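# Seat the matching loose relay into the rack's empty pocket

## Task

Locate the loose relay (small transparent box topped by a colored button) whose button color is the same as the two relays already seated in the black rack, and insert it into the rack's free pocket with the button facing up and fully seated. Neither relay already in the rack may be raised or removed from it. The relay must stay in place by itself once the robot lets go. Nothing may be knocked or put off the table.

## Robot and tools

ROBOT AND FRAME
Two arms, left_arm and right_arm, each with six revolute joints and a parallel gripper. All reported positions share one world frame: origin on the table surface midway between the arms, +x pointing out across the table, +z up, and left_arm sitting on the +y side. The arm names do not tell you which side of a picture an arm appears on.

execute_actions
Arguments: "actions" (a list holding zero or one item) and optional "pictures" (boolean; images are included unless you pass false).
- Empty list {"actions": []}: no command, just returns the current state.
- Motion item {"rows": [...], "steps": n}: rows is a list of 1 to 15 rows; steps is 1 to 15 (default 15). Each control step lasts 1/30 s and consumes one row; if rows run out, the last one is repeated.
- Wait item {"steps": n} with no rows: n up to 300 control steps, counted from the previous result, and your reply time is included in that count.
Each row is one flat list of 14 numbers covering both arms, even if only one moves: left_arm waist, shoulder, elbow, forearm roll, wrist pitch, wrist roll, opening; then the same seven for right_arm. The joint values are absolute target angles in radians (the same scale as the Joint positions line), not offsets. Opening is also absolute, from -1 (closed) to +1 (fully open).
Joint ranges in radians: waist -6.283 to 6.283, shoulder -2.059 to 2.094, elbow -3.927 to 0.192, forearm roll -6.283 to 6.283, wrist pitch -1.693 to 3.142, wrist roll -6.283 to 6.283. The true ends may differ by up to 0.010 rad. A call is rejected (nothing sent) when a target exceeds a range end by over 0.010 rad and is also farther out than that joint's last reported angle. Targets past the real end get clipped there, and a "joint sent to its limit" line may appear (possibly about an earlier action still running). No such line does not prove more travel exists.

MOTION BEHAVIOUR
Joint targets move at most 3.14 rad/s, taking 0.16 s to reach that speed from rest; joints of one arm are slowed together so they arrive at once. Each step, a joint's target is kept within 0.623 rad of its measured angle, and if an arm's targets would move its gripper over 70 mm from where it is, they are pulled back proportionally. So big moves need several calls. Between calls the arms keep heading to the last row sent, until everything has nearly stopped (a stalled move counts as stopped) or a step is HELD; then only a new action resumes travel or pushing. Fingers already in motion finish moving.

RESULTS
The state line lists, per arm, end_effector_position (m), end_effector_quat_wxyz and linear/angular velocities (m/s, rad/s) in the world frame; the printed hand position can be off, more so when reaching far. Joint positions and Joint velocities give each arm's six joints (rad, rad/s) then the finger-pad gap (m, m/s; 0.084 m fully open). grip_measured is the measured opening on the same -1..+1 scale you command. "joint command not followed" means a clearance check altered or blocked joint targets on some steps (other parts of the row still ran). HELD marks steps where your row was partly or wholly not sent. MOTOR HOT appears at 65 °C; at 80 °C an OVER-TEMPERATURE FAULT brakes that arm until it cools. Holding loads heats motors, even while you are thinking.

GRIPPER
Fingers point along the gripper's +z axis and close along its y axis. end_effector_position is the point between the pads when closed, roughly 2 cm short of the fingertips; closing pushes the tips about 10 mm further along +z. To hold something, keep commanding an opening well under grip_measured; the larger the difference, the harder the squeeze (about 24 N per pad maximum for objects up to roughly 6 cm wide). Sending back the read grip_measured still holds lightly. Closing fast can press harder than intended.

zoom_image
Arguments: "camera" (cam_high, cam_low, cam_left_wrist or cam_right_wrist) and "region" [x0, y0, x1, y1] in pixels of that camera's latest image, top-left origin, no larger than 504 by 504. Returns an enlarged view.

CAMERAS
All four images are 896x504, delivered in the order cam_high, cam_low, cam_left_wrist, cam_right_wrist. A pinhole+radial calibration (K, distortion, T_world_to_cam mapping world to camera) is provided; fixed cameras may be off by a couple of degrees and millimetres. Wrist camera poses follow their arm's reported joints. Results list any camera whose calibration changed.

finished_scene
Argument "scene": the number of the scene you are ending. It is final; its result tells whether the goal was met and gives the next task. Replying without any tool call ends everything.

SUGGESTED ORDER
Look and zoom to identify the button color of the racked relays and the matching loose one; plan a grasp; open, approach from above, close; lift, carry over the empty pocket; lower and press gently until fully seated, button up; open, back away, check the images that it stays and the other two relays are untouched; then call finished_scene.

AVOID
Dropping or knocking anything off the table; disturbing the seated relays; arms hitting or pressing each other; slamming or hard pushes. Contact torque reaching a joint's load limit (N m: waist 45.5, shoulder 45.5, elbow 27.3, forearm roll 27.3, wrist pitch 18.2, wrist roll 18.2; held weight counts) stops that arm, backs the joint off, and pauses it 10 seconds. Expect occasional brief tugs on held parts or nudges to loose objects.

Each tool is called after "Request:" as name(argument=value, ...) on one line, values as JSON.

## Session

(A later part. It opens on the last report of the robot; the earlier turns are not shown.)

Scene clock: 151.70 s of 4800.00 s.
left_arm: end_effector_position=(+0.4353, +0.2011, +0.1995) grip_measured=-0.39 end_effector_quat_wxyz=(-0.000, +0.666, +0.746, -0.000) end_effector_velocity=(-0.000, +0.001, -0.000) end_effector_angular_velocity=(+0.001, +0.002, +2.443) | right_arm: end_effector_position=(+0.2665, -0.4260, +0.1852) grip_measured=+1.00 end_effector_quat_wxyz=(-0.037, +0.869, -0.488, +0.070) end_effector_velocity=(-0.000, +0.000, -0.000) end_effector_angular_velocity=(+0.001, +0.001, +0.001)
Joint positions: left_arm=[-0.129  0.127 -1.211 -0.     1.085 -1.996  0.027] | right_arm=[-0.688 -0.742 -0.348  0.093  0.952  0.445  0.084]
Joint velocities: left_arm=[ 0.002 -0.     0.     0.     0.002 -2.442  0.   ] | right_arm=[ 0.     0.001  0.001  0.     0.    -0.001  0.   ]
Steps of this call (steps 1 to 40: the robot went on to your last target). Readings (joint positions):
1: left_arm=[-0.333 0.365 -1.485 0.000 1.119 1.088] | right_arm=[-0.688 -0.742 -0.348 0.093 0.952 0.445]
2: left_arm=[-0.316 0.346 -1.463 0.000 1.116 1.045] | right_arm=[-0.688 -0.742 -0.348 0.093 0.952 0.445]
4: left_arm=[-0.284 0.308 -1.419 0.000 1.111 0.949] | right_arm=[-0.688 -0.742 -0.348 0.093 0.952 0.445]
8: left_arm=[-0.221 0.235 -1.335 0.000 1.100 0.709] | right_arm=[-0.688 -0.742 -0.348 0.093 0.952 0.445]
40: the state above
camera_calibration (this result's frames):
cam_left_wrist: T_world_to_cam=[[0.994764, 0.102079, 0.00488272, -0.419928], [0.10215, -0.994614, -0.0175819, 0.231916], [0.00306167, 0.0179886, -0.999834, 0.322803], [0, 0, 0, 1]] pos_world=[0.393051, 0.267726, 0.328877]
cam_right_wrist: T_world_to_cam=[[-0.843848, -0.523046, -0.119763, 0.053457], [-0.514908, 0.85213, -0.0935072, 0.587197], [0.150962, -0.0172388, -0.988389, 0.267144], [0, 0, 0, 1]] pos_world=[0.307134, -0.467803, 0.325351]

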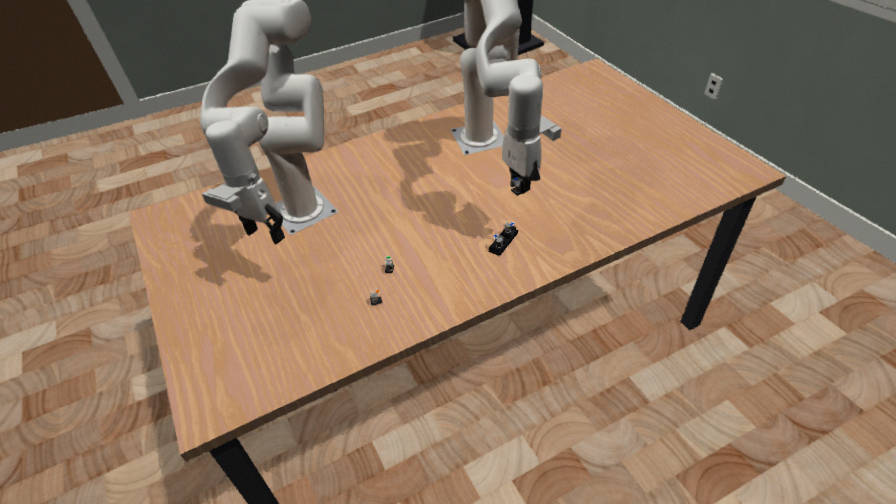

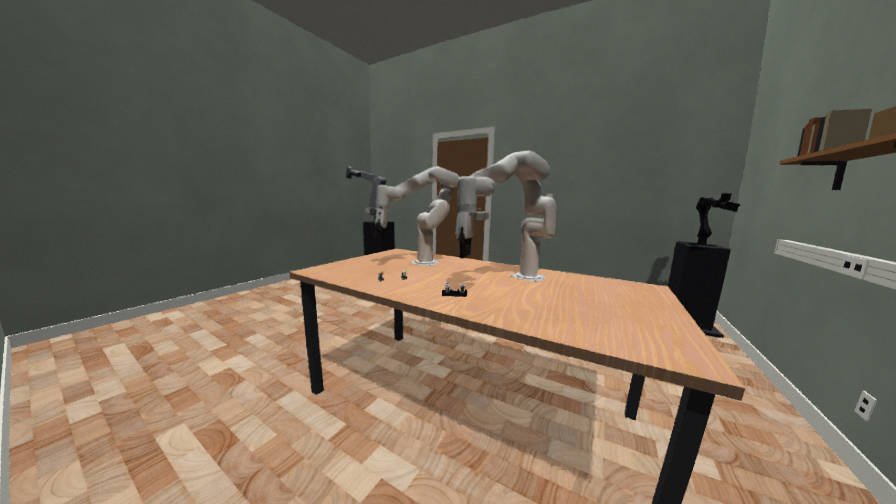

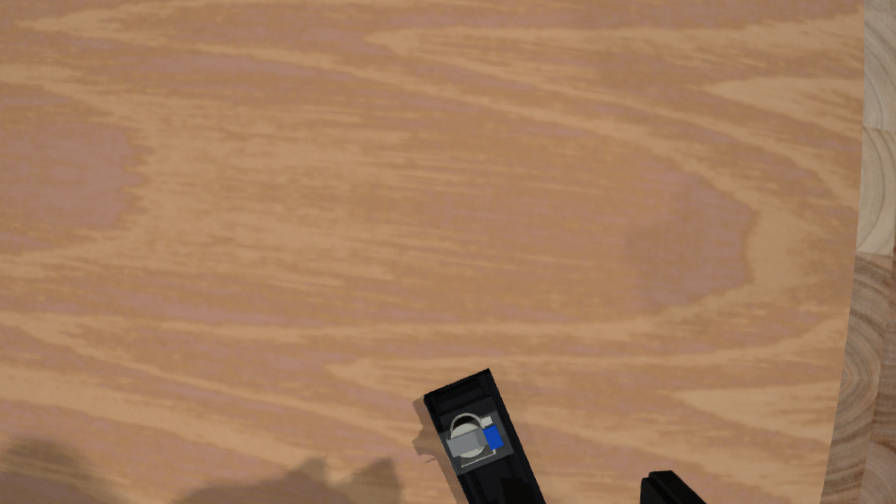

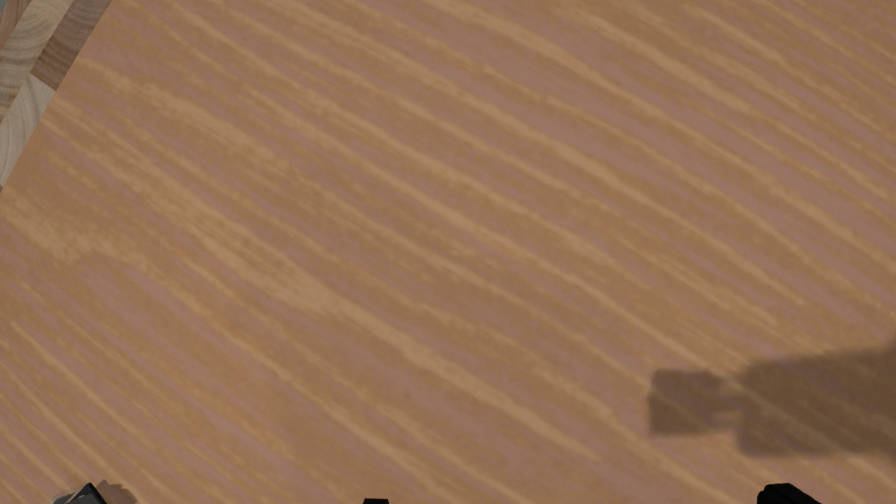

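Still rotating; wait for it to settle.

Request:
execute_actions(actions=[{"steps": 15}])

Scene clock: 155.87 s of 4800.00 s.
left_arm: end_effector_position=(+0.4353, +0.2011, +0.1995) grip_measured=-0.39 end_effector_quat_wxyz=(+0.000, +0.521, +0.854, -0.000) end_effector_velocity=(+0.001, +0.000, +0.000) end_effector_angular_velocity=(-0.001, -0.002, +0.002) | right_arm: end_effector_position=(+0.2665, -0.4260, +0.1852) grip_measured=+1.00 end_effector_quat_wxyz=(-0.037, +0.869, -0.488, +0.070) end_effector_velocity=(-0.000, -0.000, -0.000) end_effector_angular_velocity=(-0.000, +0.001, -0.002)
Joint positions: left_arm=[-0.129  0.126 -1.211  0.     1.085 -2.357  0.027] | right_arm=[-0.688 -0.742 -0.348  0.093  0.952  0.445  0.084]
Joint velocities: left_arm=[ 0.001 -0.    -0.    -0.    -0.002 -0.001 -0.   ] | right_arm=[-0.    -0.     0.001 -0.001 -0.     0.002 -0.   ]
Steps of this call (steps 1 to 30: the robot went on to your last target; steps 31 to 90: nothing new was sent; then 1.17 s passed at rest). Readings (joint positions):
1: left_arm=[-0.129 0.127 -1.211 -0.000 1.085 -2.075] | right_arm=[-0.688 -0.742 -0.348 0.093 0.952 0.445]
2: left_arm=[-0.129 0.127 -1.211 -0.000 1.085 -2.146] | right_arm=[-0.688 -0.742 -0.348 0.093 0.952 0.445]
4: left_arm=[-0.129 0.127 -1.211 -0.000 1.085 -2.255] | right_arm=[-0.688 -0.742 -0.348 0.093 0.952 0.445]
8: left_arm=[-0.129 0.127 -1.211 -0.000 1.085 -2.338] | right_arm=[-0.688 -0.742 -0.348 0.093 0.952 0.445]
90: the state above
All arms were judged still, so your last target was given up. Only a new action makes them travel on or press farther. Fingers that are still opening or closing keep moving.
camera_calibration (this result's frames):
cam_left_wrist: T_world_to_cam=[[0.894331, 0.447379, 0.00491898, -0.44567], [0.447393, -0.894165, -0.0175693, 0.0614301], [-0.00346174, 0.0179135, -0.999834, 0.325676], [0, 0, 0, 1]] pos_world=[0.37222, 0.248478, 0.328893]
cam_right_wrist: T_world_to_cam=[[-0.843848, -0.523046, -0.119763, 0.0534569], [-0.514908, 0.85213, -0.0935072, 0.587197], [0.150962, -0.017239, -0.988389, 0.267144], [0, 0, 0, 1]] pos_world=[0.307134, -0.467803, 0.325351]

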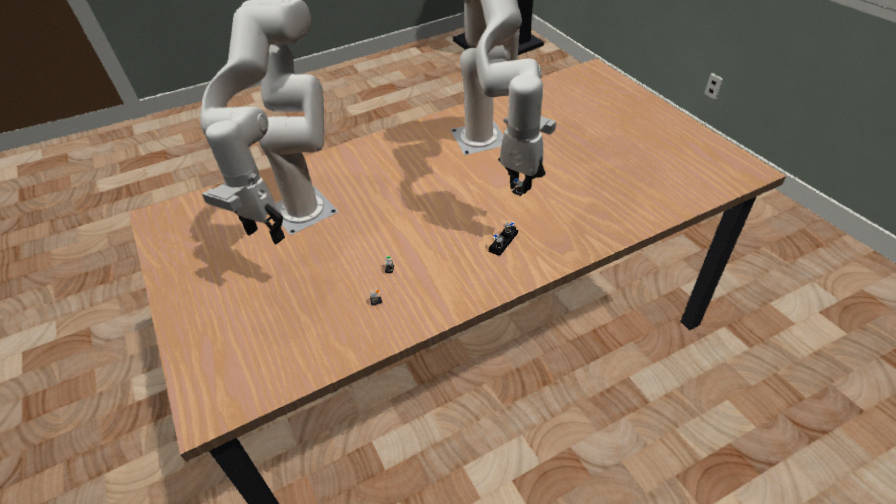

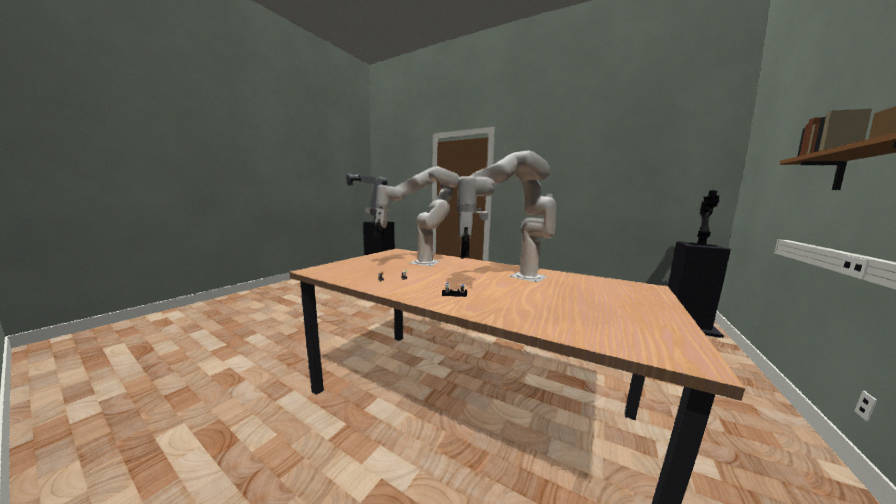

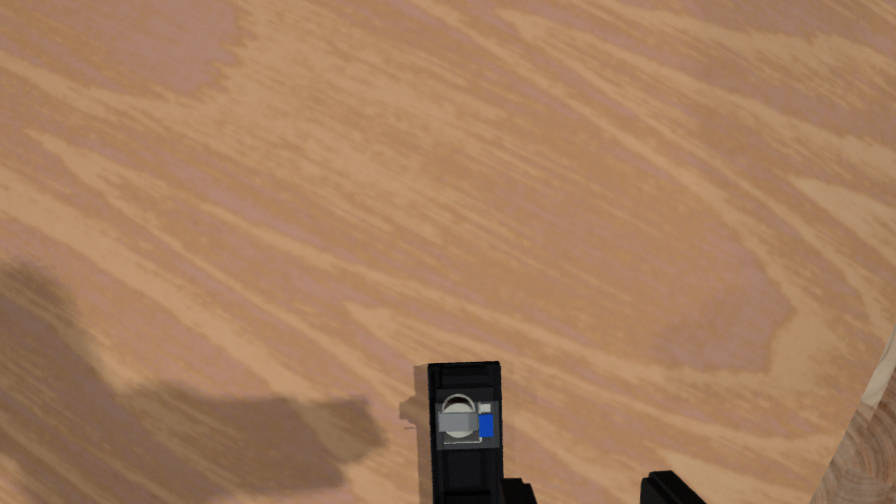

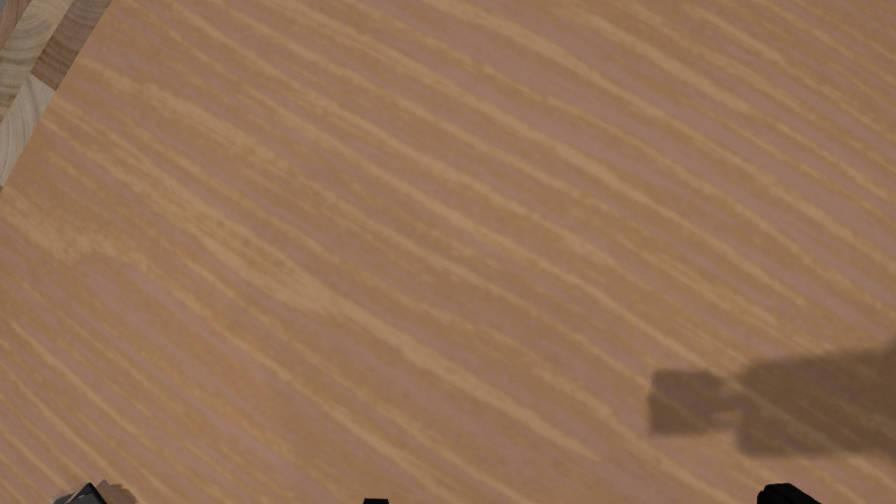

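Request:
execute_actions(actions=[{"rows": [[-0.2261,0.2539,-1.1672,0,0.9133,0.6870,-0.8,-0.688,-0.742,-0.348,0.093,0.952,0.445,1.0]], "steps": 15}], pictures=false)

Request:
execute_actions(actions=[{"steps": 45}])

Scene clock: 184.83 s of 4800.00 s.
left_arm: end_effector_position=(+0.4307, +0.1524, +0.1325) grip_measured=-0.39 end_effector_quat_wxyz=(-0.001, +0.871, +0.491, -0.001) end_effector_velocity=(+0.005, -0.032, -0.024) end_effector_angular_velocity=(-0.024, -0.041, -2.594) | right_arm: end_effector_position=(+0.2665, -0.4260, +0.1852) grip_measured=+1.00 end_effector_quat_wxyz=(-0.037, +0.869, -0.488, +0.070) end_effector_velocity=(-0.000, +0.000, -0.000) end_effector_angular_velocity=(+0.001, +0.001, +0.001)
Joint positions: left_arm=[-0.221  0.248 -1.169 -0.     0.923 -1.43   0.027] | right_arm=[-0.688 -0.742 -0.348  0.093  0.952  0.445  0.084]
Joint velocities: left_arm=[-0.053  0.058  0.007  0.    -0.112  2.541  0.   ] | right_arm=[-0.     0.001  0.     0.001 -0.    -0.002  0.   ]
Steps of this call (steps 1 to 90: nothing new was sent; then 25.47 s passed at rest; steps 91 to 105: all 15 steps of this action). Readings (joint positions):
91: left_arm=[-0.129 0.127 -1.211 0.000 1.085 -2.357] | right_arm=[-0.688 -0.742 -0.348 0.093 0.952 0.445]
92: left_arm=[-0.129 0.127 -1.211 0.000 1.083 -2.353] | right_arm=[-0.688 -0.742 -0.348 0.093 0.952 0.445]
94: left_arm=[-0.135 0.135 -1.209 0.000 1.070 -2.305] | right_arm=[-0.688 -0.742 -0.348 0.093 0.952 0.445]
98: left_arm=[-0.178 0.190 -1.189 -0.000 0.999 -2.028] | right_arm=[-0.688 -0.742 -0.348 0.093 0.952 0.445]
105: the state above

Scene clock: 186.33 s of 4800.00 s.
left_arm: end_effector_position=(+0.4306, +0.1497, +0.1295) grip_measured=-0.39 end_effector_quat_wxyz=(+0.000, +0.854, -0.521, +0.000) end_effector_velocity=(-0.000, -0.001, +0.000) end_effector_angular_velocity=(-0.001, -0.001, -0.005) | right_arm: end_effector_position=(+0.2665, -0.4260, +0.1852) grip_measured=+1.00 end_effector_quat_wxyz=(-0.037, +0.869, -0.488, +0.070) end_effector_velocity=(-0.000, +0.000, -0.000) end_effector_angular_velocity=(+0.000, +0.001, +0.001)
Joint positions: left_arm=[-0.226  0.254 -1.167 -0.     0.913  0.687  0.027] | right_arm=[-0.688 -0.742 -0.348  0.093  0.952  0.445  0.084]
Joint velocities: left_arm=[-0.002 -0.     0.    -0.001 -0.001  0.003 -0.   ] | right_arm=[-0.     0.     0.001 -0.     0.    -0.001  0.   ]
Steps of this call (steps 1 to 45: the robot went on to your last target). Readings (joint positions):
1: left_arm=[-0.223 0.249 -1.169 -0.000 0.920 -1.345] | right_arm=[-0.688 -0.742 -0.348 0.093 0.952 0.445]
2: left_arm=[-0.224 0.250 -1.169 0.000 0.918 -1.260] | right_arm=[-0.688 -0.742 -0.348 0.093 0.952 0.445]
4: left_arm=[-0.225 0.252 -1.168 0.000 0.915 -1.090] | right_arm=[-0.688 -0.742 -0.348 0.093 0.952 0.445]
8: left_arm=[-0.225 0.253 -1.168 0.000 0.914 -0.749] | right_arm=[-0.688 -0.742 -0.348 0.093 0.952 0.445]
45: the state above
camera_calibration (this result's frames):
cam_left_wrist: T_world_to_cam=[[-0.894303, -0.447435, 0.00492944, 0.486106], [-0.447448, 0.894137, -0.0175799, 0.133929], [0.00345825, -0.0179274, -0.999833, 0.258957], [0, 0, 0, 1]] pos_world=[0.493757, 0.102392, 0.258872]
cam_right_wrist: T_world_to_cam=[[-0.843848, -0.523046, -0.119763, 0.053457], [-0.514908, 0.85213, -0.0935067, 0.587197], [0.150962, -0.0172386, -0.988389, 0.267144], [0, 0, 0, 1]] pos_world=[0.307134, -0.467803, 0.325351]

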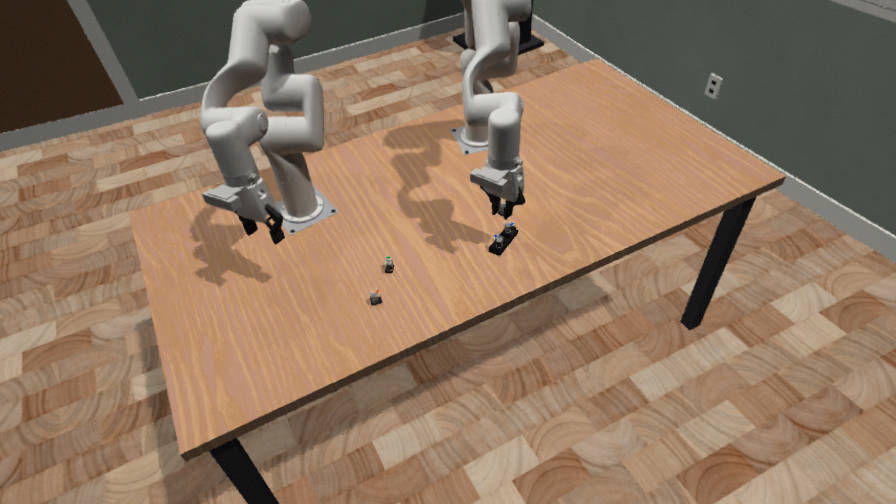

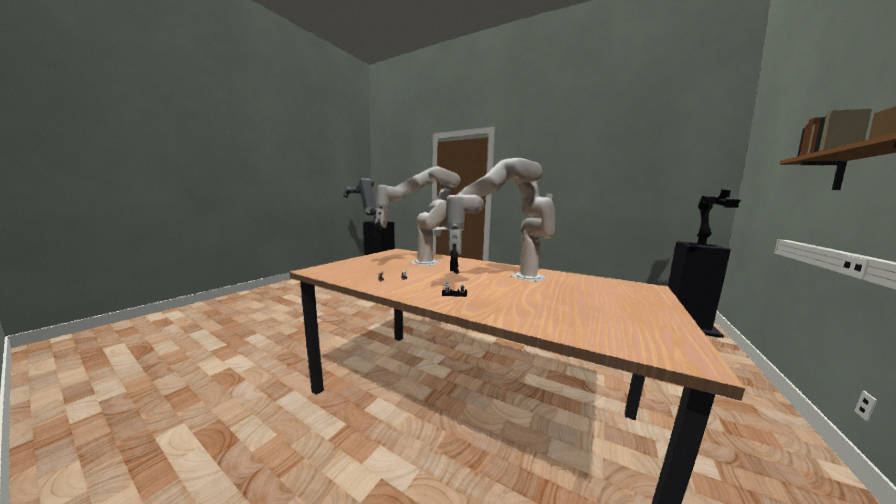

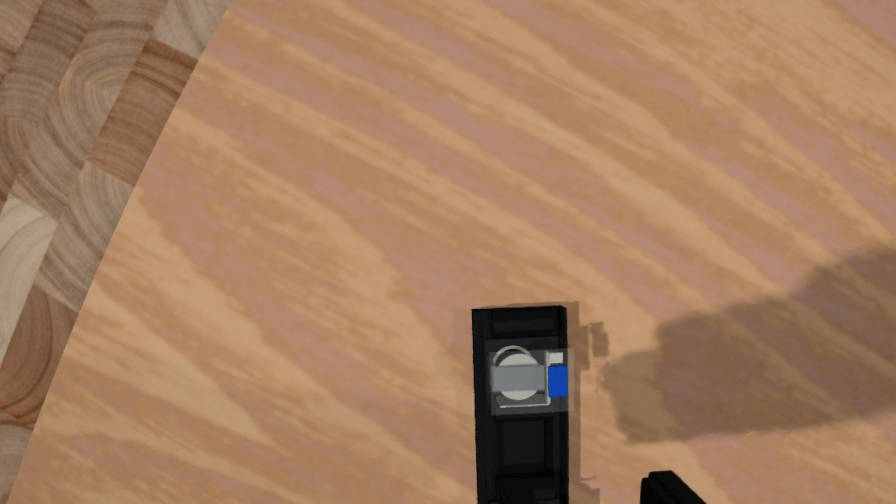

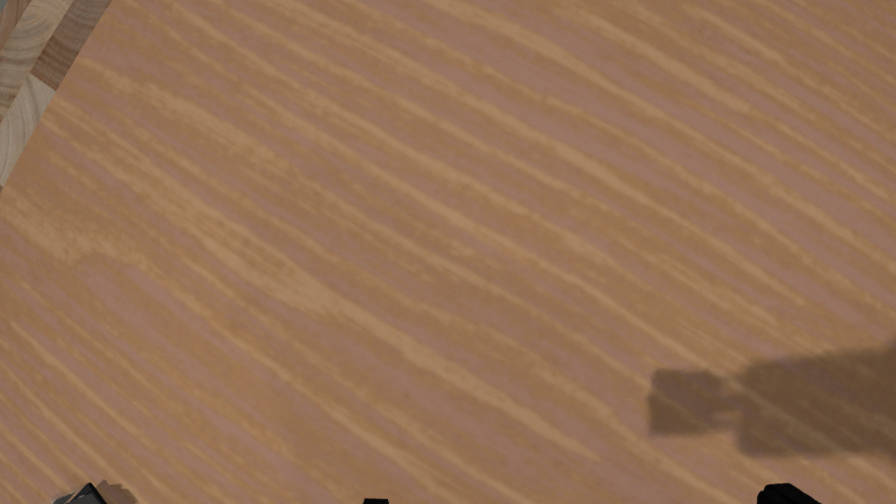

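Request:
execute_actions(actions=[{"rows": [[-0.2112,0.2710,-1.1910,0,0.9200,0.7020,-0.8,-0.688,-0.742,-0.348,0.093,0.952,0.445,1.0]], "steps": 15}], pictures=false)

Request:
execute_actions(actions=[{"steps": 5}])

Scene clock: 215.23 s of 4800.00 s.
left_arm: end_effector_position=(+0.4386, +0.1547, +0.1295) grip_measured=-0.39 end_effector_quat_wxyz=(+0.000, +0.854, -0.521, +0.000) end_effector_velocity=(+0.001, +0.000, +0.000) end_effector_angular_velocity=(-0.001, -0.001, -0.000) | right_arm: end_effector_position=(+0.2665, -0.4260, +0.1852) grip_measured=+1.00 end_effector_quat_wxyz=(-0.037, +0.869, -0.488, +0.070) end_effector_velocity=(+0.000, -0.000, +0.000) end_effector_angular_velocity=(+0.000, -0.000, -0.001)
Joint positions: left_arm=[-0.211  0.271 -1.191 -0.     0.92   0.702  0.027] | right_arm=[-0.688 -0.742 -0.348  0.093  0.952  0.445  0.084]
Joint velocities: left_arm=[ 0.001  0.002 -0.002 -0.    -0.001  0.001 -0.   ] | right_arm=[-0.     0.001 -0.001 -0.    -0.     0.001  0.   ]
Steps of this call (steps 1 to 15: the robot went on to your last target; steps 16 to 90: nothing new was sent; then 25.40 s passed at rest; steps 91 to 105: all 15 steps of this action). Readings (joint positions):
91: left_arm=[-0.226 0.254 -1.167 -0.000 0.913 0.687] | right_arm=[-0.688 -0.742 -0.348 0.093 0.952 0.445]
92: left_arm=[-0.225 0.255 -1.169 -0.000 0.914 0.689] | right_arm=[-0.688 -0.742 -0.348 0.093 0.952 0.445]
94: left_arm=[-0.220 0.261 -1.178 -0.000 0.916 0.694] | right_arm=[-0.688 -0.742 -0.348 0.093 0.952 0.445]
98: left_arm=[-0.213 0.269 -1.188 0.000 0.919 0.700] | right_arm=[-0.688 -0.742 -0.348 0.093 0.952 0.445]
105: the state above

Scene clock: 215.40 s of 4800.00 s.
left_arm: end_effector_position=(+0.4386, +0.1547, +0.1295) grip_measured=-0.39 end_effector_quat_wxyz=(+0.000, +0.854, -0.521, +0.000) end_effector_velocity=(+0.001, +0.001, +0.000) end_effector_angular_velocity=(+0.000, -0.001, -0.000) | right_arm: end_effector_position=(+0.2665, -0.4260, +0.1852) grip_measured=+1.00 end_effector_quat_wxyz=(-0.037, +0.869, -0.488, +0.070) end_effector_velocity=(-0.000, +0.000, -0.001) end_effector_angular_velocity=(+0.001, +0.002, +0.000)
Joint positions: left_arm=[-0.211  0.271 -1.191 -0.     0.92   0.702  0.027] | right_arm=[-0.688 -0.742 -0.348  0.093  0.952  0.445  0.084]
Joint velocities: left_arm=[ 0.001  0.    -0.001  0.    -0.     0.001 -0.   ] | right_arm=[-0.     0.002  0.    -0.     0.    -0.     0.   ]
Steps of this call (steps 1 to 5: the robot went on to your last target). Readings (joint positions):
1: left_arm=[-0.211 0.271 -1.191 -0.000 0.920 0.702] | right_arm=[-0.688 -0.742 -0.348 0.093 0.952 0.445]
2: left_arm=[-0.211 0.271 -1.191 -0.000 0.920 0.702] | right_arm=[-0.688 -0.742 -0.348 0.093 0.952 0.445]
4: left_arm=[-0.211 0.271 -1.191 -0.000 0.920 0.702] | right_arm=[-0.688 -0.742 -0.348 0.093 0.952 0.445]
5: the state above
camera_calibration (this result's frames):
cam_left_wrist: T_world_to_cam=[[-0.894402, -0.447237, 0.00492937, 0.495511], [-0.447251, 0.894236, -0.0175816, 0.132961], [0.00345512, -0.0179297, -0.999833, 0.259019], [0, 0, 0, 1]] pos_world=[0.501758, 0.107357, 0.258871]
cam_right_wrist: T_world_to_cam=[[-0.843848, -0.523046, -0.119763, 0.0534569], [-0.514908, 0.85213, -0.0935071, 0.587197], [0.150962, -0.0172387, -0.988389, 0.267144], [0, 0, 0, 1]] pos_world=[0.307134, -0.467803, 0.325351]

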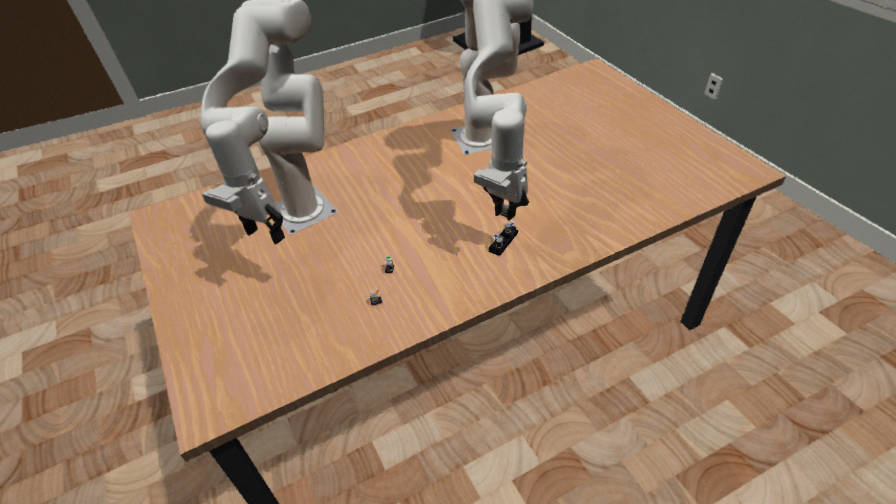

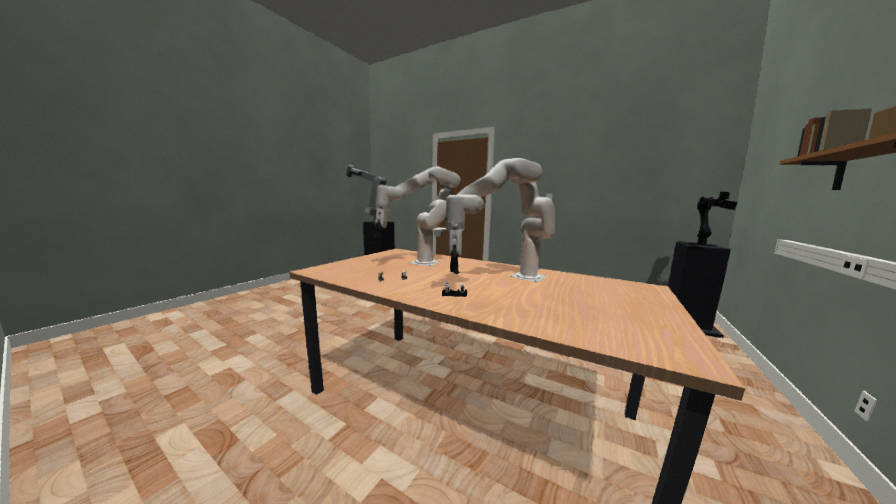

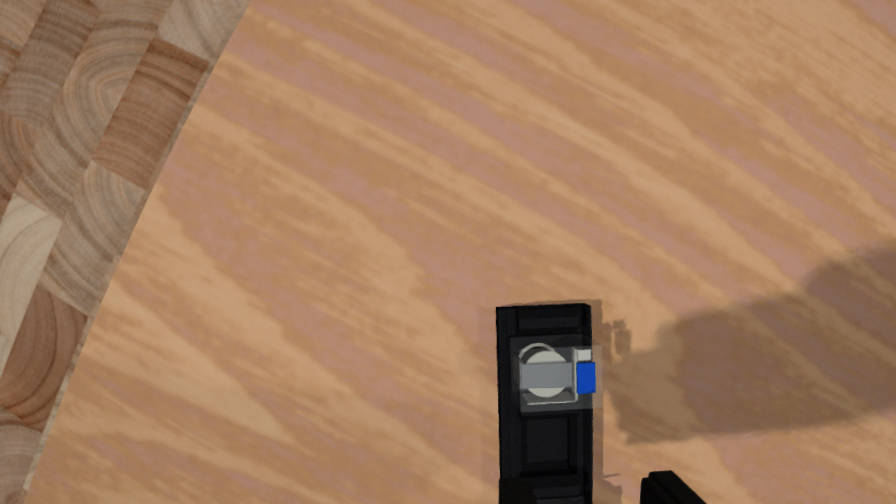

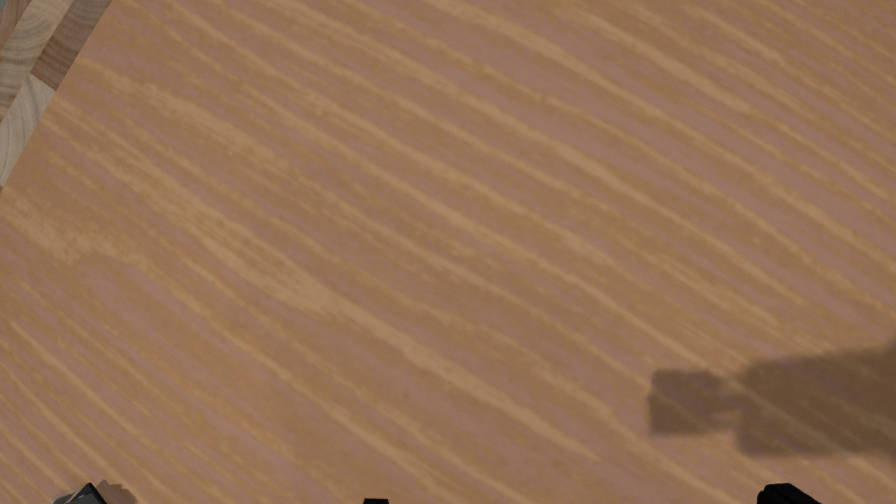

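Request:
execute_actions(actions=[{"rows": [[-0.2112,0.3434,-1.1505,0,0.8071,0.7020,-0.8,-0.688,-0.742,-0.348,0.093,0.952,0.445,1.0]], "steps": 15}], pictures=false)

Request:
execute_actions(actions=[{"rows": [[-0.2112,0.3667,-1.1435,0,0.7768,0.7020,-0.8,-0.688,-0.742,-0.348,0.093,0.952,0.445,1.0],[-0.2112,0.3667,-1.1435,0,0.7768,0.7020,-0.8,-0.688,-0.742,-0.348,0.093,0.952,0.445,1.0],[-0.2112,0.3667,-1.1435,0,0.7768,0.7020,-0.8,-0.688,-0.742,-0.348,0.093,0.952,0.445,1.0],[-0.2112,0.3667,-1.1435,0,0.7768,0.7020,-0.8,-0.688,-0.742,-0.348,0.093,0.952,0.445,1.0],[-0.2112,0.3667,-1.1435,0,0.7768,0.7020,-0.8,-0.688,-0.742,-0.348,0.093,0.952,0.445,1.0],[-0.2112,0.3901,-1.1366,0,0.7465,0.7020,-0.8,-0.688,-0.742,-0.348,0.093,0.952,0.445,1.0]], "steps": 15}], pictures=false)

Scene clock: 237.97 s of 4800.00 s.
left_arm: end_effector_position=(+0.4393, +0.1545, +0.0858) grip_measured=-0.39 end_effector_quat_wxyz=(-0.000, +0.854, -0.521, +0.001) end_effector_velocity=(-0.003, +0.002, -0.007) end_effector_angular_velocity=(+0.003, +0.007, -0.000) | right_arm: end_effector_position=(+0.2665, -0.4260, +0.1852) grip_measured=+1.00 end_effector_quat_wxyz=(-0.037, +0.869, -0.488, +0.070) end_effector_velocity=(+0.000, +0.000, +0.000) end_effector_angular_velocity=(+0.000, -0.000, -0.001)
Joint positions: left_arm=[-0.211  0.342 -1.152 -0.     0.808  0.702  0.027] | right_arm=[-0.688 -0.742 -0.348  0.093  0.952  0.445  0.084]
Joint velocities: left_arm=[ 0.001  0.008  0.01   0.    -0.01   0.001  0.   ] | right_arm=[-0.    -0.    -0.     0.001  0.001  0.     0.   ]
Steps of this call (steps 1 to 15: the robot went on to your last target; steps 16 to 90: nothing new was sent; then 19.07 s passed at rest; steps 91 to 105: all 15 steps of this action). Readings (joint positions):
91: left_arm=[-0.211 0.271 -1.191 -0.000 0.920 0.702] | right_arm=[-0.688 -0.742 -0.348 0.093 0.952 0.445]
92: left_arm=[-0.211 0.273 -1.190 -0.000 0.915 0.702] | right_arm=[-0.688 -0.742 -0.348 0.093 0.952 0.445]
94: left_arm=[-0.211 0.291 -1.182 -0.000 0.880 0.702] | right_arm=[-0.688 -0.742 -0.348 0.093 0.952 0.445]
98: left_arm=[-0.211 0.337 -1.152 0.000 0.826 0.702] | right_arm=[-0.688 -0.742 -0.348 0.093 0.952 0.445]
105: the state above

Scene clock: 238.47 s of 4800.00 s.
left_arm: end_effector_position=(+0.4385, +0.1548, +0.0601) grip_measured=-0.39 end_effector_quat_wxyz=(+0.000, +0.854, -0.521, -0.000) end_effector_velocity=(+0.007, -0.003, -0.001) end_effector_angular_velocity=(-0.010, -0.024, +0.001) | right_arm: end_effector_position=(+0.2665, -0.4260, +0.1852) grip_measured=+1.00 end_effector_quat_wxyz=(-0.037, +0.869, -0.488, +0.070) end_effector_velocity=(+0.000, +0.000, -0.000) end_effector_angular_velocity=(+0.001, -0.001, -0.001)
Joint positions: left_arm=[-0.211  0.389 -1.137  0.     0.749  0.702  0.027] | right_arm=[-0.688 -0.742 -0.348  0.093  0.952  0.445  0.084]
Joint velocities: left_arm=[-0.001  0.009 -0.005 -0.    -0.03  -0.001  0.   ] | right_arm=[ 0.    -0.     0.     0.001 -0.     0.001 -0.   ]
Steps of this call (steps 1 to 15: all 15 steps of this action). Readings (joint positions):
1: left_arm=[-0.211 0.342 -1.152 -0.000 0.808 0.702] | right_arm=[-0.688 -0.742 -0.348 0.093 0.952 0.445]
2: left_arm=[-0.211 0.344 -1.151 -0.000 0.805 0.702] | right_arm=[-0.688 -0.742 -0.348 0.093 0.952 0.445]
4: left_arm=[-0.211 0.352 -1.149 -0.000 0.794 0.702] | right_arm=[-0.688 -0.742 -0.348 0.093 0.952 0.445]
8: left_arm=[-0.211 0.369 -1.143 -0.000 0.773 0.702] | right_arm=[-0.688 -0.742 -0.348 0.093 0.952 0.445]
15: the state above

Request:
execute_actions(actions=[{"rows": [[-0.2112,0.4051,-1.1339,0,0.7288,0.7020,-0.8,-0.688,-0.742,-0.348,0.093,0.952,0.445,1.0],[-0.2112,0.4051,-1.1339,0,0.7288,0.7020,-0.8,-0.688,-0.742,-0.348,0.093,0.952,0.445,1.0],[-0.2112,0.4051,-1.1339,0,0.7288,0.7020,-0.8,-0.688,-0.742,-0.348,0.093,0.952,0.445,1.0],[-0.2112,0.4051,-1.1339,0,0.7288,0.7020,-0.8,-0.688,-0.742,-0.348,0.093,0.952,0.445,1.0],[-0.2112,0.4051,-1.1339,0,0.7288,0.7020,-0.8,-0.688,-0.742,-0.348,0.093,0.952,0.445,1.0],[-0.2112,0.4202,-1.1312,0,0.7110,0.7020,-0.8,-0.688,-0.742,-0.348,0.093,0.952,0.445,1.0]], "steps": 15}], pictures=false)

Request:
execute_actions(actions=[{"rows": [[-0.2112,0.4259,-1.1305,0,0.7046,0.7020,-0.8,-0.688,-0.742,-0.348,0.093,0.952,0.445,1.0],[-0.2112,0.4259,-1.1305,0,0.7046,0.7020,-0.8,-0.688,-0.742,-0.348,0.093,0.952,0.445,1.0],[-0.2112,0.4259,-1.1305,0,0.7046,0.7020,-0.8,-0.688,-0.742,-0.348,0.093,0.952,0.445,1.0],[-0.2112,0.4259,-1.1305,0,0.7046,0.7020,-0.8,-0.688,-0.742,-0.348,0.093,0.952,0.445,1.0],[-0.2112,0.4259,-1.1305,0,0.7046,0.7020,-0.8,-0.688,-0.742,-0.348,0.093,0.952,0.445,1.0],[-0.2112,0.4316,-1.1297,0,0.6982,0.7020,-0.8,-0.688,-0.742,-0.348,0.093,0.952,0.445,1.0]], "steps": 15}], pictures=false)

Request:
execute_actions(actions=[{"steps": 10}], pictures=false)

Scene clock: 256.20 s of 4800.00 s.
left_arm: end_effector_position=(+0.4390, +0.1546, +0.0456) grip_measured=-0.39 end_effector_quat_wxyz=(-0.000, +0.854, -0.521, +0.001) end_effector_velocity=(+0.001, -0.000, -0.003) end_effector_angular_velocity=(-0.002, -0.004, +0.002) | right_arm: end_effector_position=(+0.2665, -0.4260, +0.1852) grip_measured=+1.00 end_effector_quat_wxyz=(-0.037, +0.869, -0.488, +0.070) end_effector_velocity=(-0.000, +0.000, -0.000) end_effector_angular_velocity=(-0.000, +0.002, -0.000)
Joint positions: left_arm=[-0.211  0.418 -1.132 -0.     0.712  0.702  0.027] | right_arm=[-0.688 -0.742 -0.348  0.093  0.952  0.445  0.084]
Joint velocities: left_arm=[ 0.     0.008  0.001 -0.    -0.013 -0.002  0.   ] | right_arm=[ 0.     0.001  0.    -0.001  0.     0.001  0.   ]
Steps of this call (steps 1 to 15: the robot went on to your last target; steps 16 to 90: nothing new was sent; then 14.23 s passed at rest; steps 91 to 105: all 15 steps of this action). Readings (joint positions):
91: left_arm=[-0.211 0.390 -1.137 -0.000 0.746 0.702] | right_arm=[-0.688 -0.742 -0.348 0.093 0.952 0.445]
92: left_arm=[-0.211 0.391 -1.137 -0.000 0.745 0.702] | right_arm=[-0.688 -0.742 -0.348 0.093 0.952 0.445]
94: left_arm=[-0.211 0.396 -1.136 -0.000 0.738 0.702] | right_arm=[-0.688 -0.742 -0.348 0.093 0.952 0.445]
98: left_arm=[-0.211 0.407 -1.134 -0.000 0.726 0.702] | right_arm=[-0.688 -0.742 -0.348 0.093 0.952 0.445]
105: the state above

Scene clock: 256.70 s of 4800.00 s.
left_arm: end_effector_position=(+0.4406, +0.1540, +0.0424) grip_measured=-0.38 end_effector_quat_wxyz=(-0.001, +0.854, -0.521, +0.003) end_effector_velocity=(-0.000, +0.000, -0.003) end_effector_angular_velocity=(+0.000, +0.001, -0.001) | right_arm: end_effector_position=(+0.2665, -0.4260, +0.1852) grip_measured=+1.00 end_effector_quat_wxyz=(-0.037, +0.869, -0.488, +0.070) end_effector_velocity=(-0.000, -0.000, -0.000) end_effector_angular_velocity=(+0.000, +0.000, -0.001)
Joint positions: left_arm=[-0.211  0.427 -1.132  0.     0.699  0.702  0.027] | right_arm=[-0.688 -0.742 -0.348  0.093  0.952  0.445  0.084]
Joint velocities: left_arm=[ 0.     0.006  0.002  0.    -0.006  0.001  0.   ] | right_arm=[-0.     0.001  0.     0.    -0.001  0.001 -0.   ]
Steps of this call (steps 1 to 15: all 15 steps of this action). Readings (joint positions):
1: left_arm=[-0.211 0.419 -1.132 -0.000 0.712 0.702] | right_arm=[-0.688 -0.742 -0.348 0.093 0.952 0.445]
2: left_arm=[-0.211 0.419 -1.132 -0.000 0.711 0.702] | right_arm=[-0.688 -0.742 -0.348 0.093 0.952 0.445]
4: left_arm=[-0.211 0.422 -1.132 -0.000 0.708 0.702] | right_arm=[-0.688 -0.742 -0.348 0.093 0.952 0.445]
8: left_arm=[-0.211 0.424 -1.132 0.000 0.705 0.702] | right_arm=[-0.688 -0.742 -0.348 0.093 0.952 0.445]
15: the state above

Scene clock: 257.03 s of 4800.00 s.
left_arm: end_effector_position=(+0.4403, +0.1540, +0.0417) grip_measured=-0.38 end_effector_quat_wxyz=(-0.000, +0.854, -0.521, +0.003) end_effector_velocity=(-0.000, +0.000, -0.000) end_effector_angular_velocity=(-0.001, -0.002, -0.000) | right_arm: end_effector_position=(+0.2665, -0.4260, +0.1852) grip_measured=+1.00 end_effector_quat_wxyz=(-0.037, +0.869, -0.488, +0.070) end_effector_velocity=(-0.000, -0.000, -0.001) end_effector_angular_velocity=(+0.000, +0.003, +0.000)
Joint positions: left_arm=[-0.211  0.428 -1.131 -0.     0.698  0.702  0.027] | right_arm=[-0.688 -0.742 -0.348  0.093  0.952  0.445  0.084]
Joint velocities: left_arm=[-0.    -0.002  0.005  0.    -0.005 -0.    -0.   ] | right_arm=[-0.     0.002  0.001 -0.001 -0.    -0.     0.   ]
Steps of this call (steps 1 to 10: the robot went on to your last target). Readings (joint positions):
1: left_arm=[-0.211 0.427 -1.132 0.000 0.699 0.702] | right_arm=[-0.688 -0.742 -0.348 0.093 0.952 0.445]
2: left_arm=[-0.211 0.427 -1.132 0.000 0.699 0.702] | right_arm=[-0.688 -0.742 -0.348 0.093 0.952 0.445]
4: left_arm=[-0.211 0.428 -1.132 0.000 0.698 0.702] | right_arm=[-0.688 -0.742 -0.348 0.093 0.952 0.445]
8: left_arm=[-0.211 0.428 -1.132 -0.000 0.698 0.702] | right_arm=[-0.688 -0.742 -0.348 0.093 0.952 0.445]
10: the state above

Request:
execute_actions(actions=[{"rows": [[-0.2112,0.4202,-1.1312,0,0.7110,0.7020,-0.8,-0.688,-0.742,-0.348,0.093,0.952,0.445,1.0]], "steps": 15}])

Scene clock: 277.47 s of 4800.00 s.
left_arm: end_effector_position=(+0.4373, +0.1554, +0.0428) grip_measured=-0.39 end_effector_quat_wxyz=(+0.000, +0.854, -0.521, -0.002) end_effector_velocity=(-0.000, +0.001, +0.001) end_effector_angular_velocity=(+0.001, +0.003, +0.001) | right_arm: end_effector_position=(+0.2665, -0.4260, +0.1852) grip_measured=+1.00 end_effector_quat_wxyz=(-0.037, +0.869, -0.488, +0.070) end_effector_velocity=(+0.000, -0.000, +0.000) end_effector_angular_velocity=(-0.000, -0.001, -0.000)
Joint positions: left_arm=[-0.211  0.422 -1.129  0.     0.712  0.702  0.027] | right_arm=[-0.688 -0.742 -0.348  0.093  0.952  0.445  0.084]
Joint velocities: left_arm=[ 0.002 -0.002 -0.001 -0.     0.006  0.001 -0.   ] | right_arm=[-0. -0. -0.  0.  0.  0. -0.]
Steps of this call (steps 1 to 15: the robot went on to your last target; steps 16 to 90: nothing new was sent; then 16.93 s passed at rest; steps 91 to 105: all 15 steps of this action). Readings (joint positions):
91: left_arm=[-0.211 0.427 -1.130 0.000 0.698 0.702] | right_arm=[-0.688 -0.742 -0.348 0.093 0.952 0.445]
92: left_arm=[-0.211 0.426 -1.130 -0.000 0.699 0.702] | right_arm=[-0.688 -0.742 -0.348 0.093 0.952 0.445]
94: left_arm=[-0.211 0.425 -1.130 -0.000 0.702 0.702] | right_arm=[-0.688 -0.742 -0.348 0.093 0.952 0.445]
98: left_arm=[-0.211 0.423 -1.129 0.000 0.708 0.702] | right_arm=[-0.688 -0.742 -0.348 0.093 0.952 0.445]
105: the state above
camera_calibration (this result's frames):
cam_left_wrist: T_world_to_cam=[[-0.894314, -0.447372, 0.00776532, 0.494931], [-0.447439, 0.894201, -0.0142522, 0.130207], [-0.0005677, -0.0162205, -0.999868, 0.173881], [0, 0, 0, 1]] pos_world=[0.500982, 0.107808, 0.17187]
cam_right_wrist: T_world_to_cam=[[-0.843848, -0.523046, -0.119763, 0.0534571], [-0.514908, 0.85213, -0.0935072, 0.587197], [0.150962, -0.0172389, -0.988389, 0.267144], [0, 0, 0, 1]] pos_world=[0.307134, -0.467803, 0.325351]

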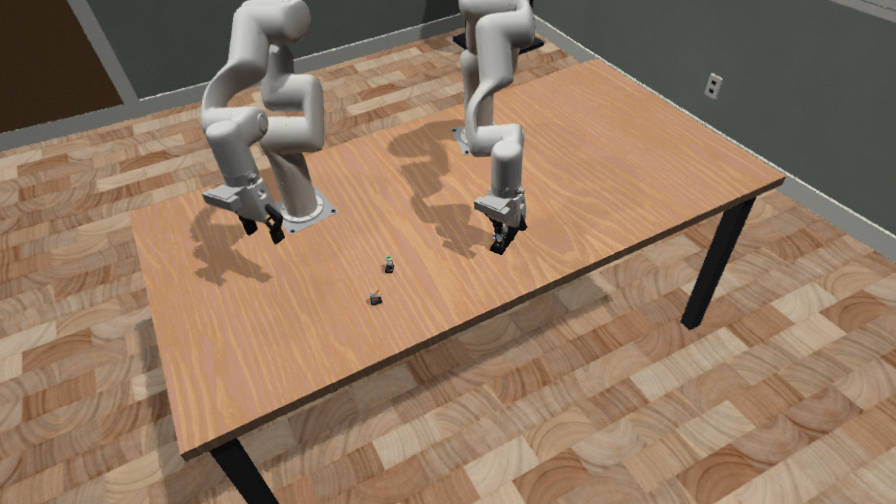

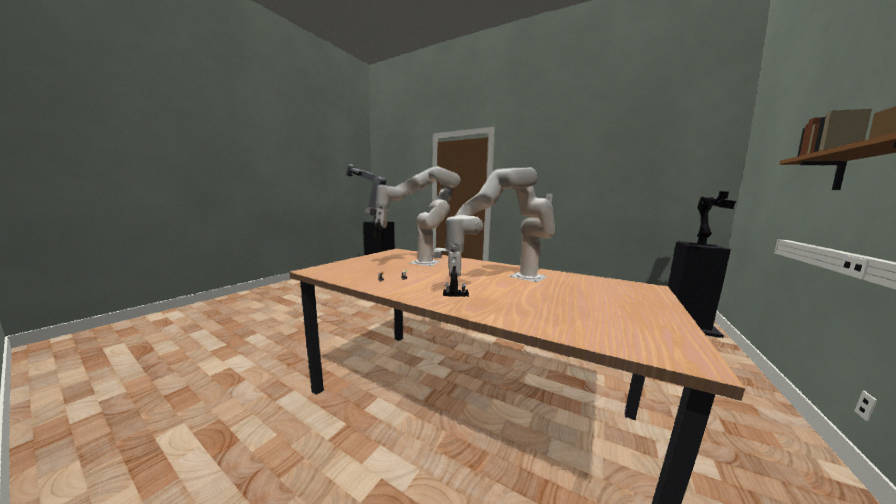

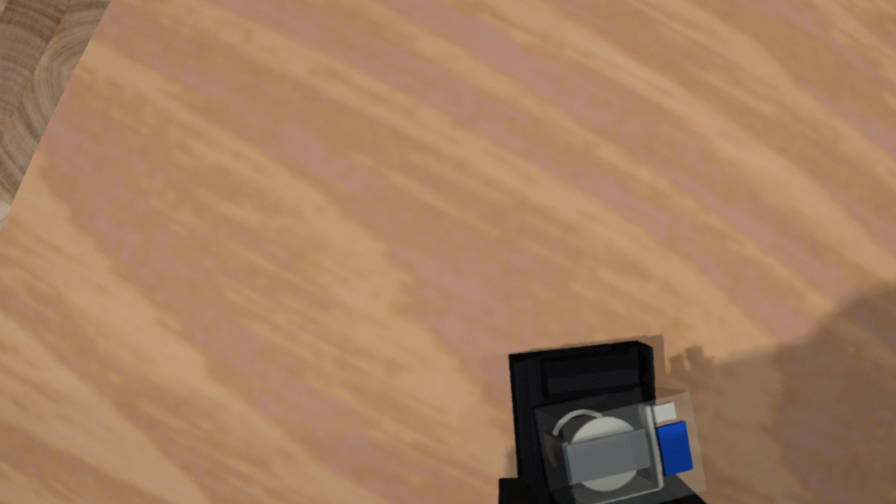

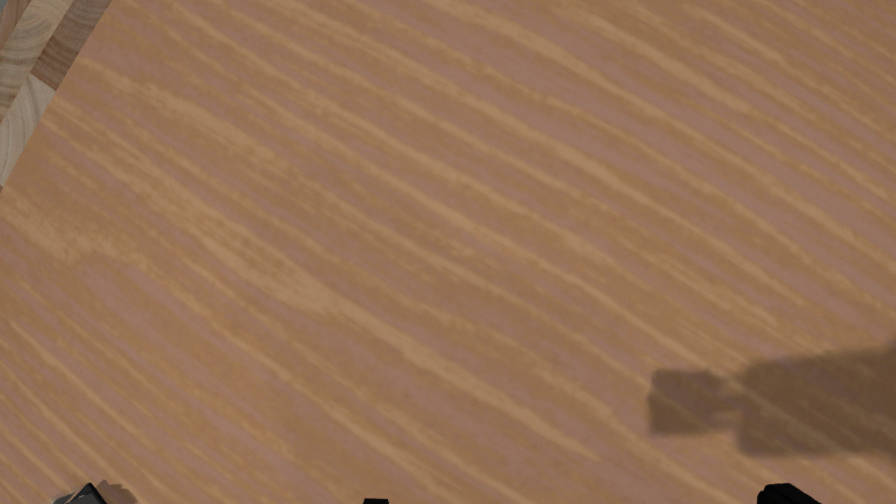

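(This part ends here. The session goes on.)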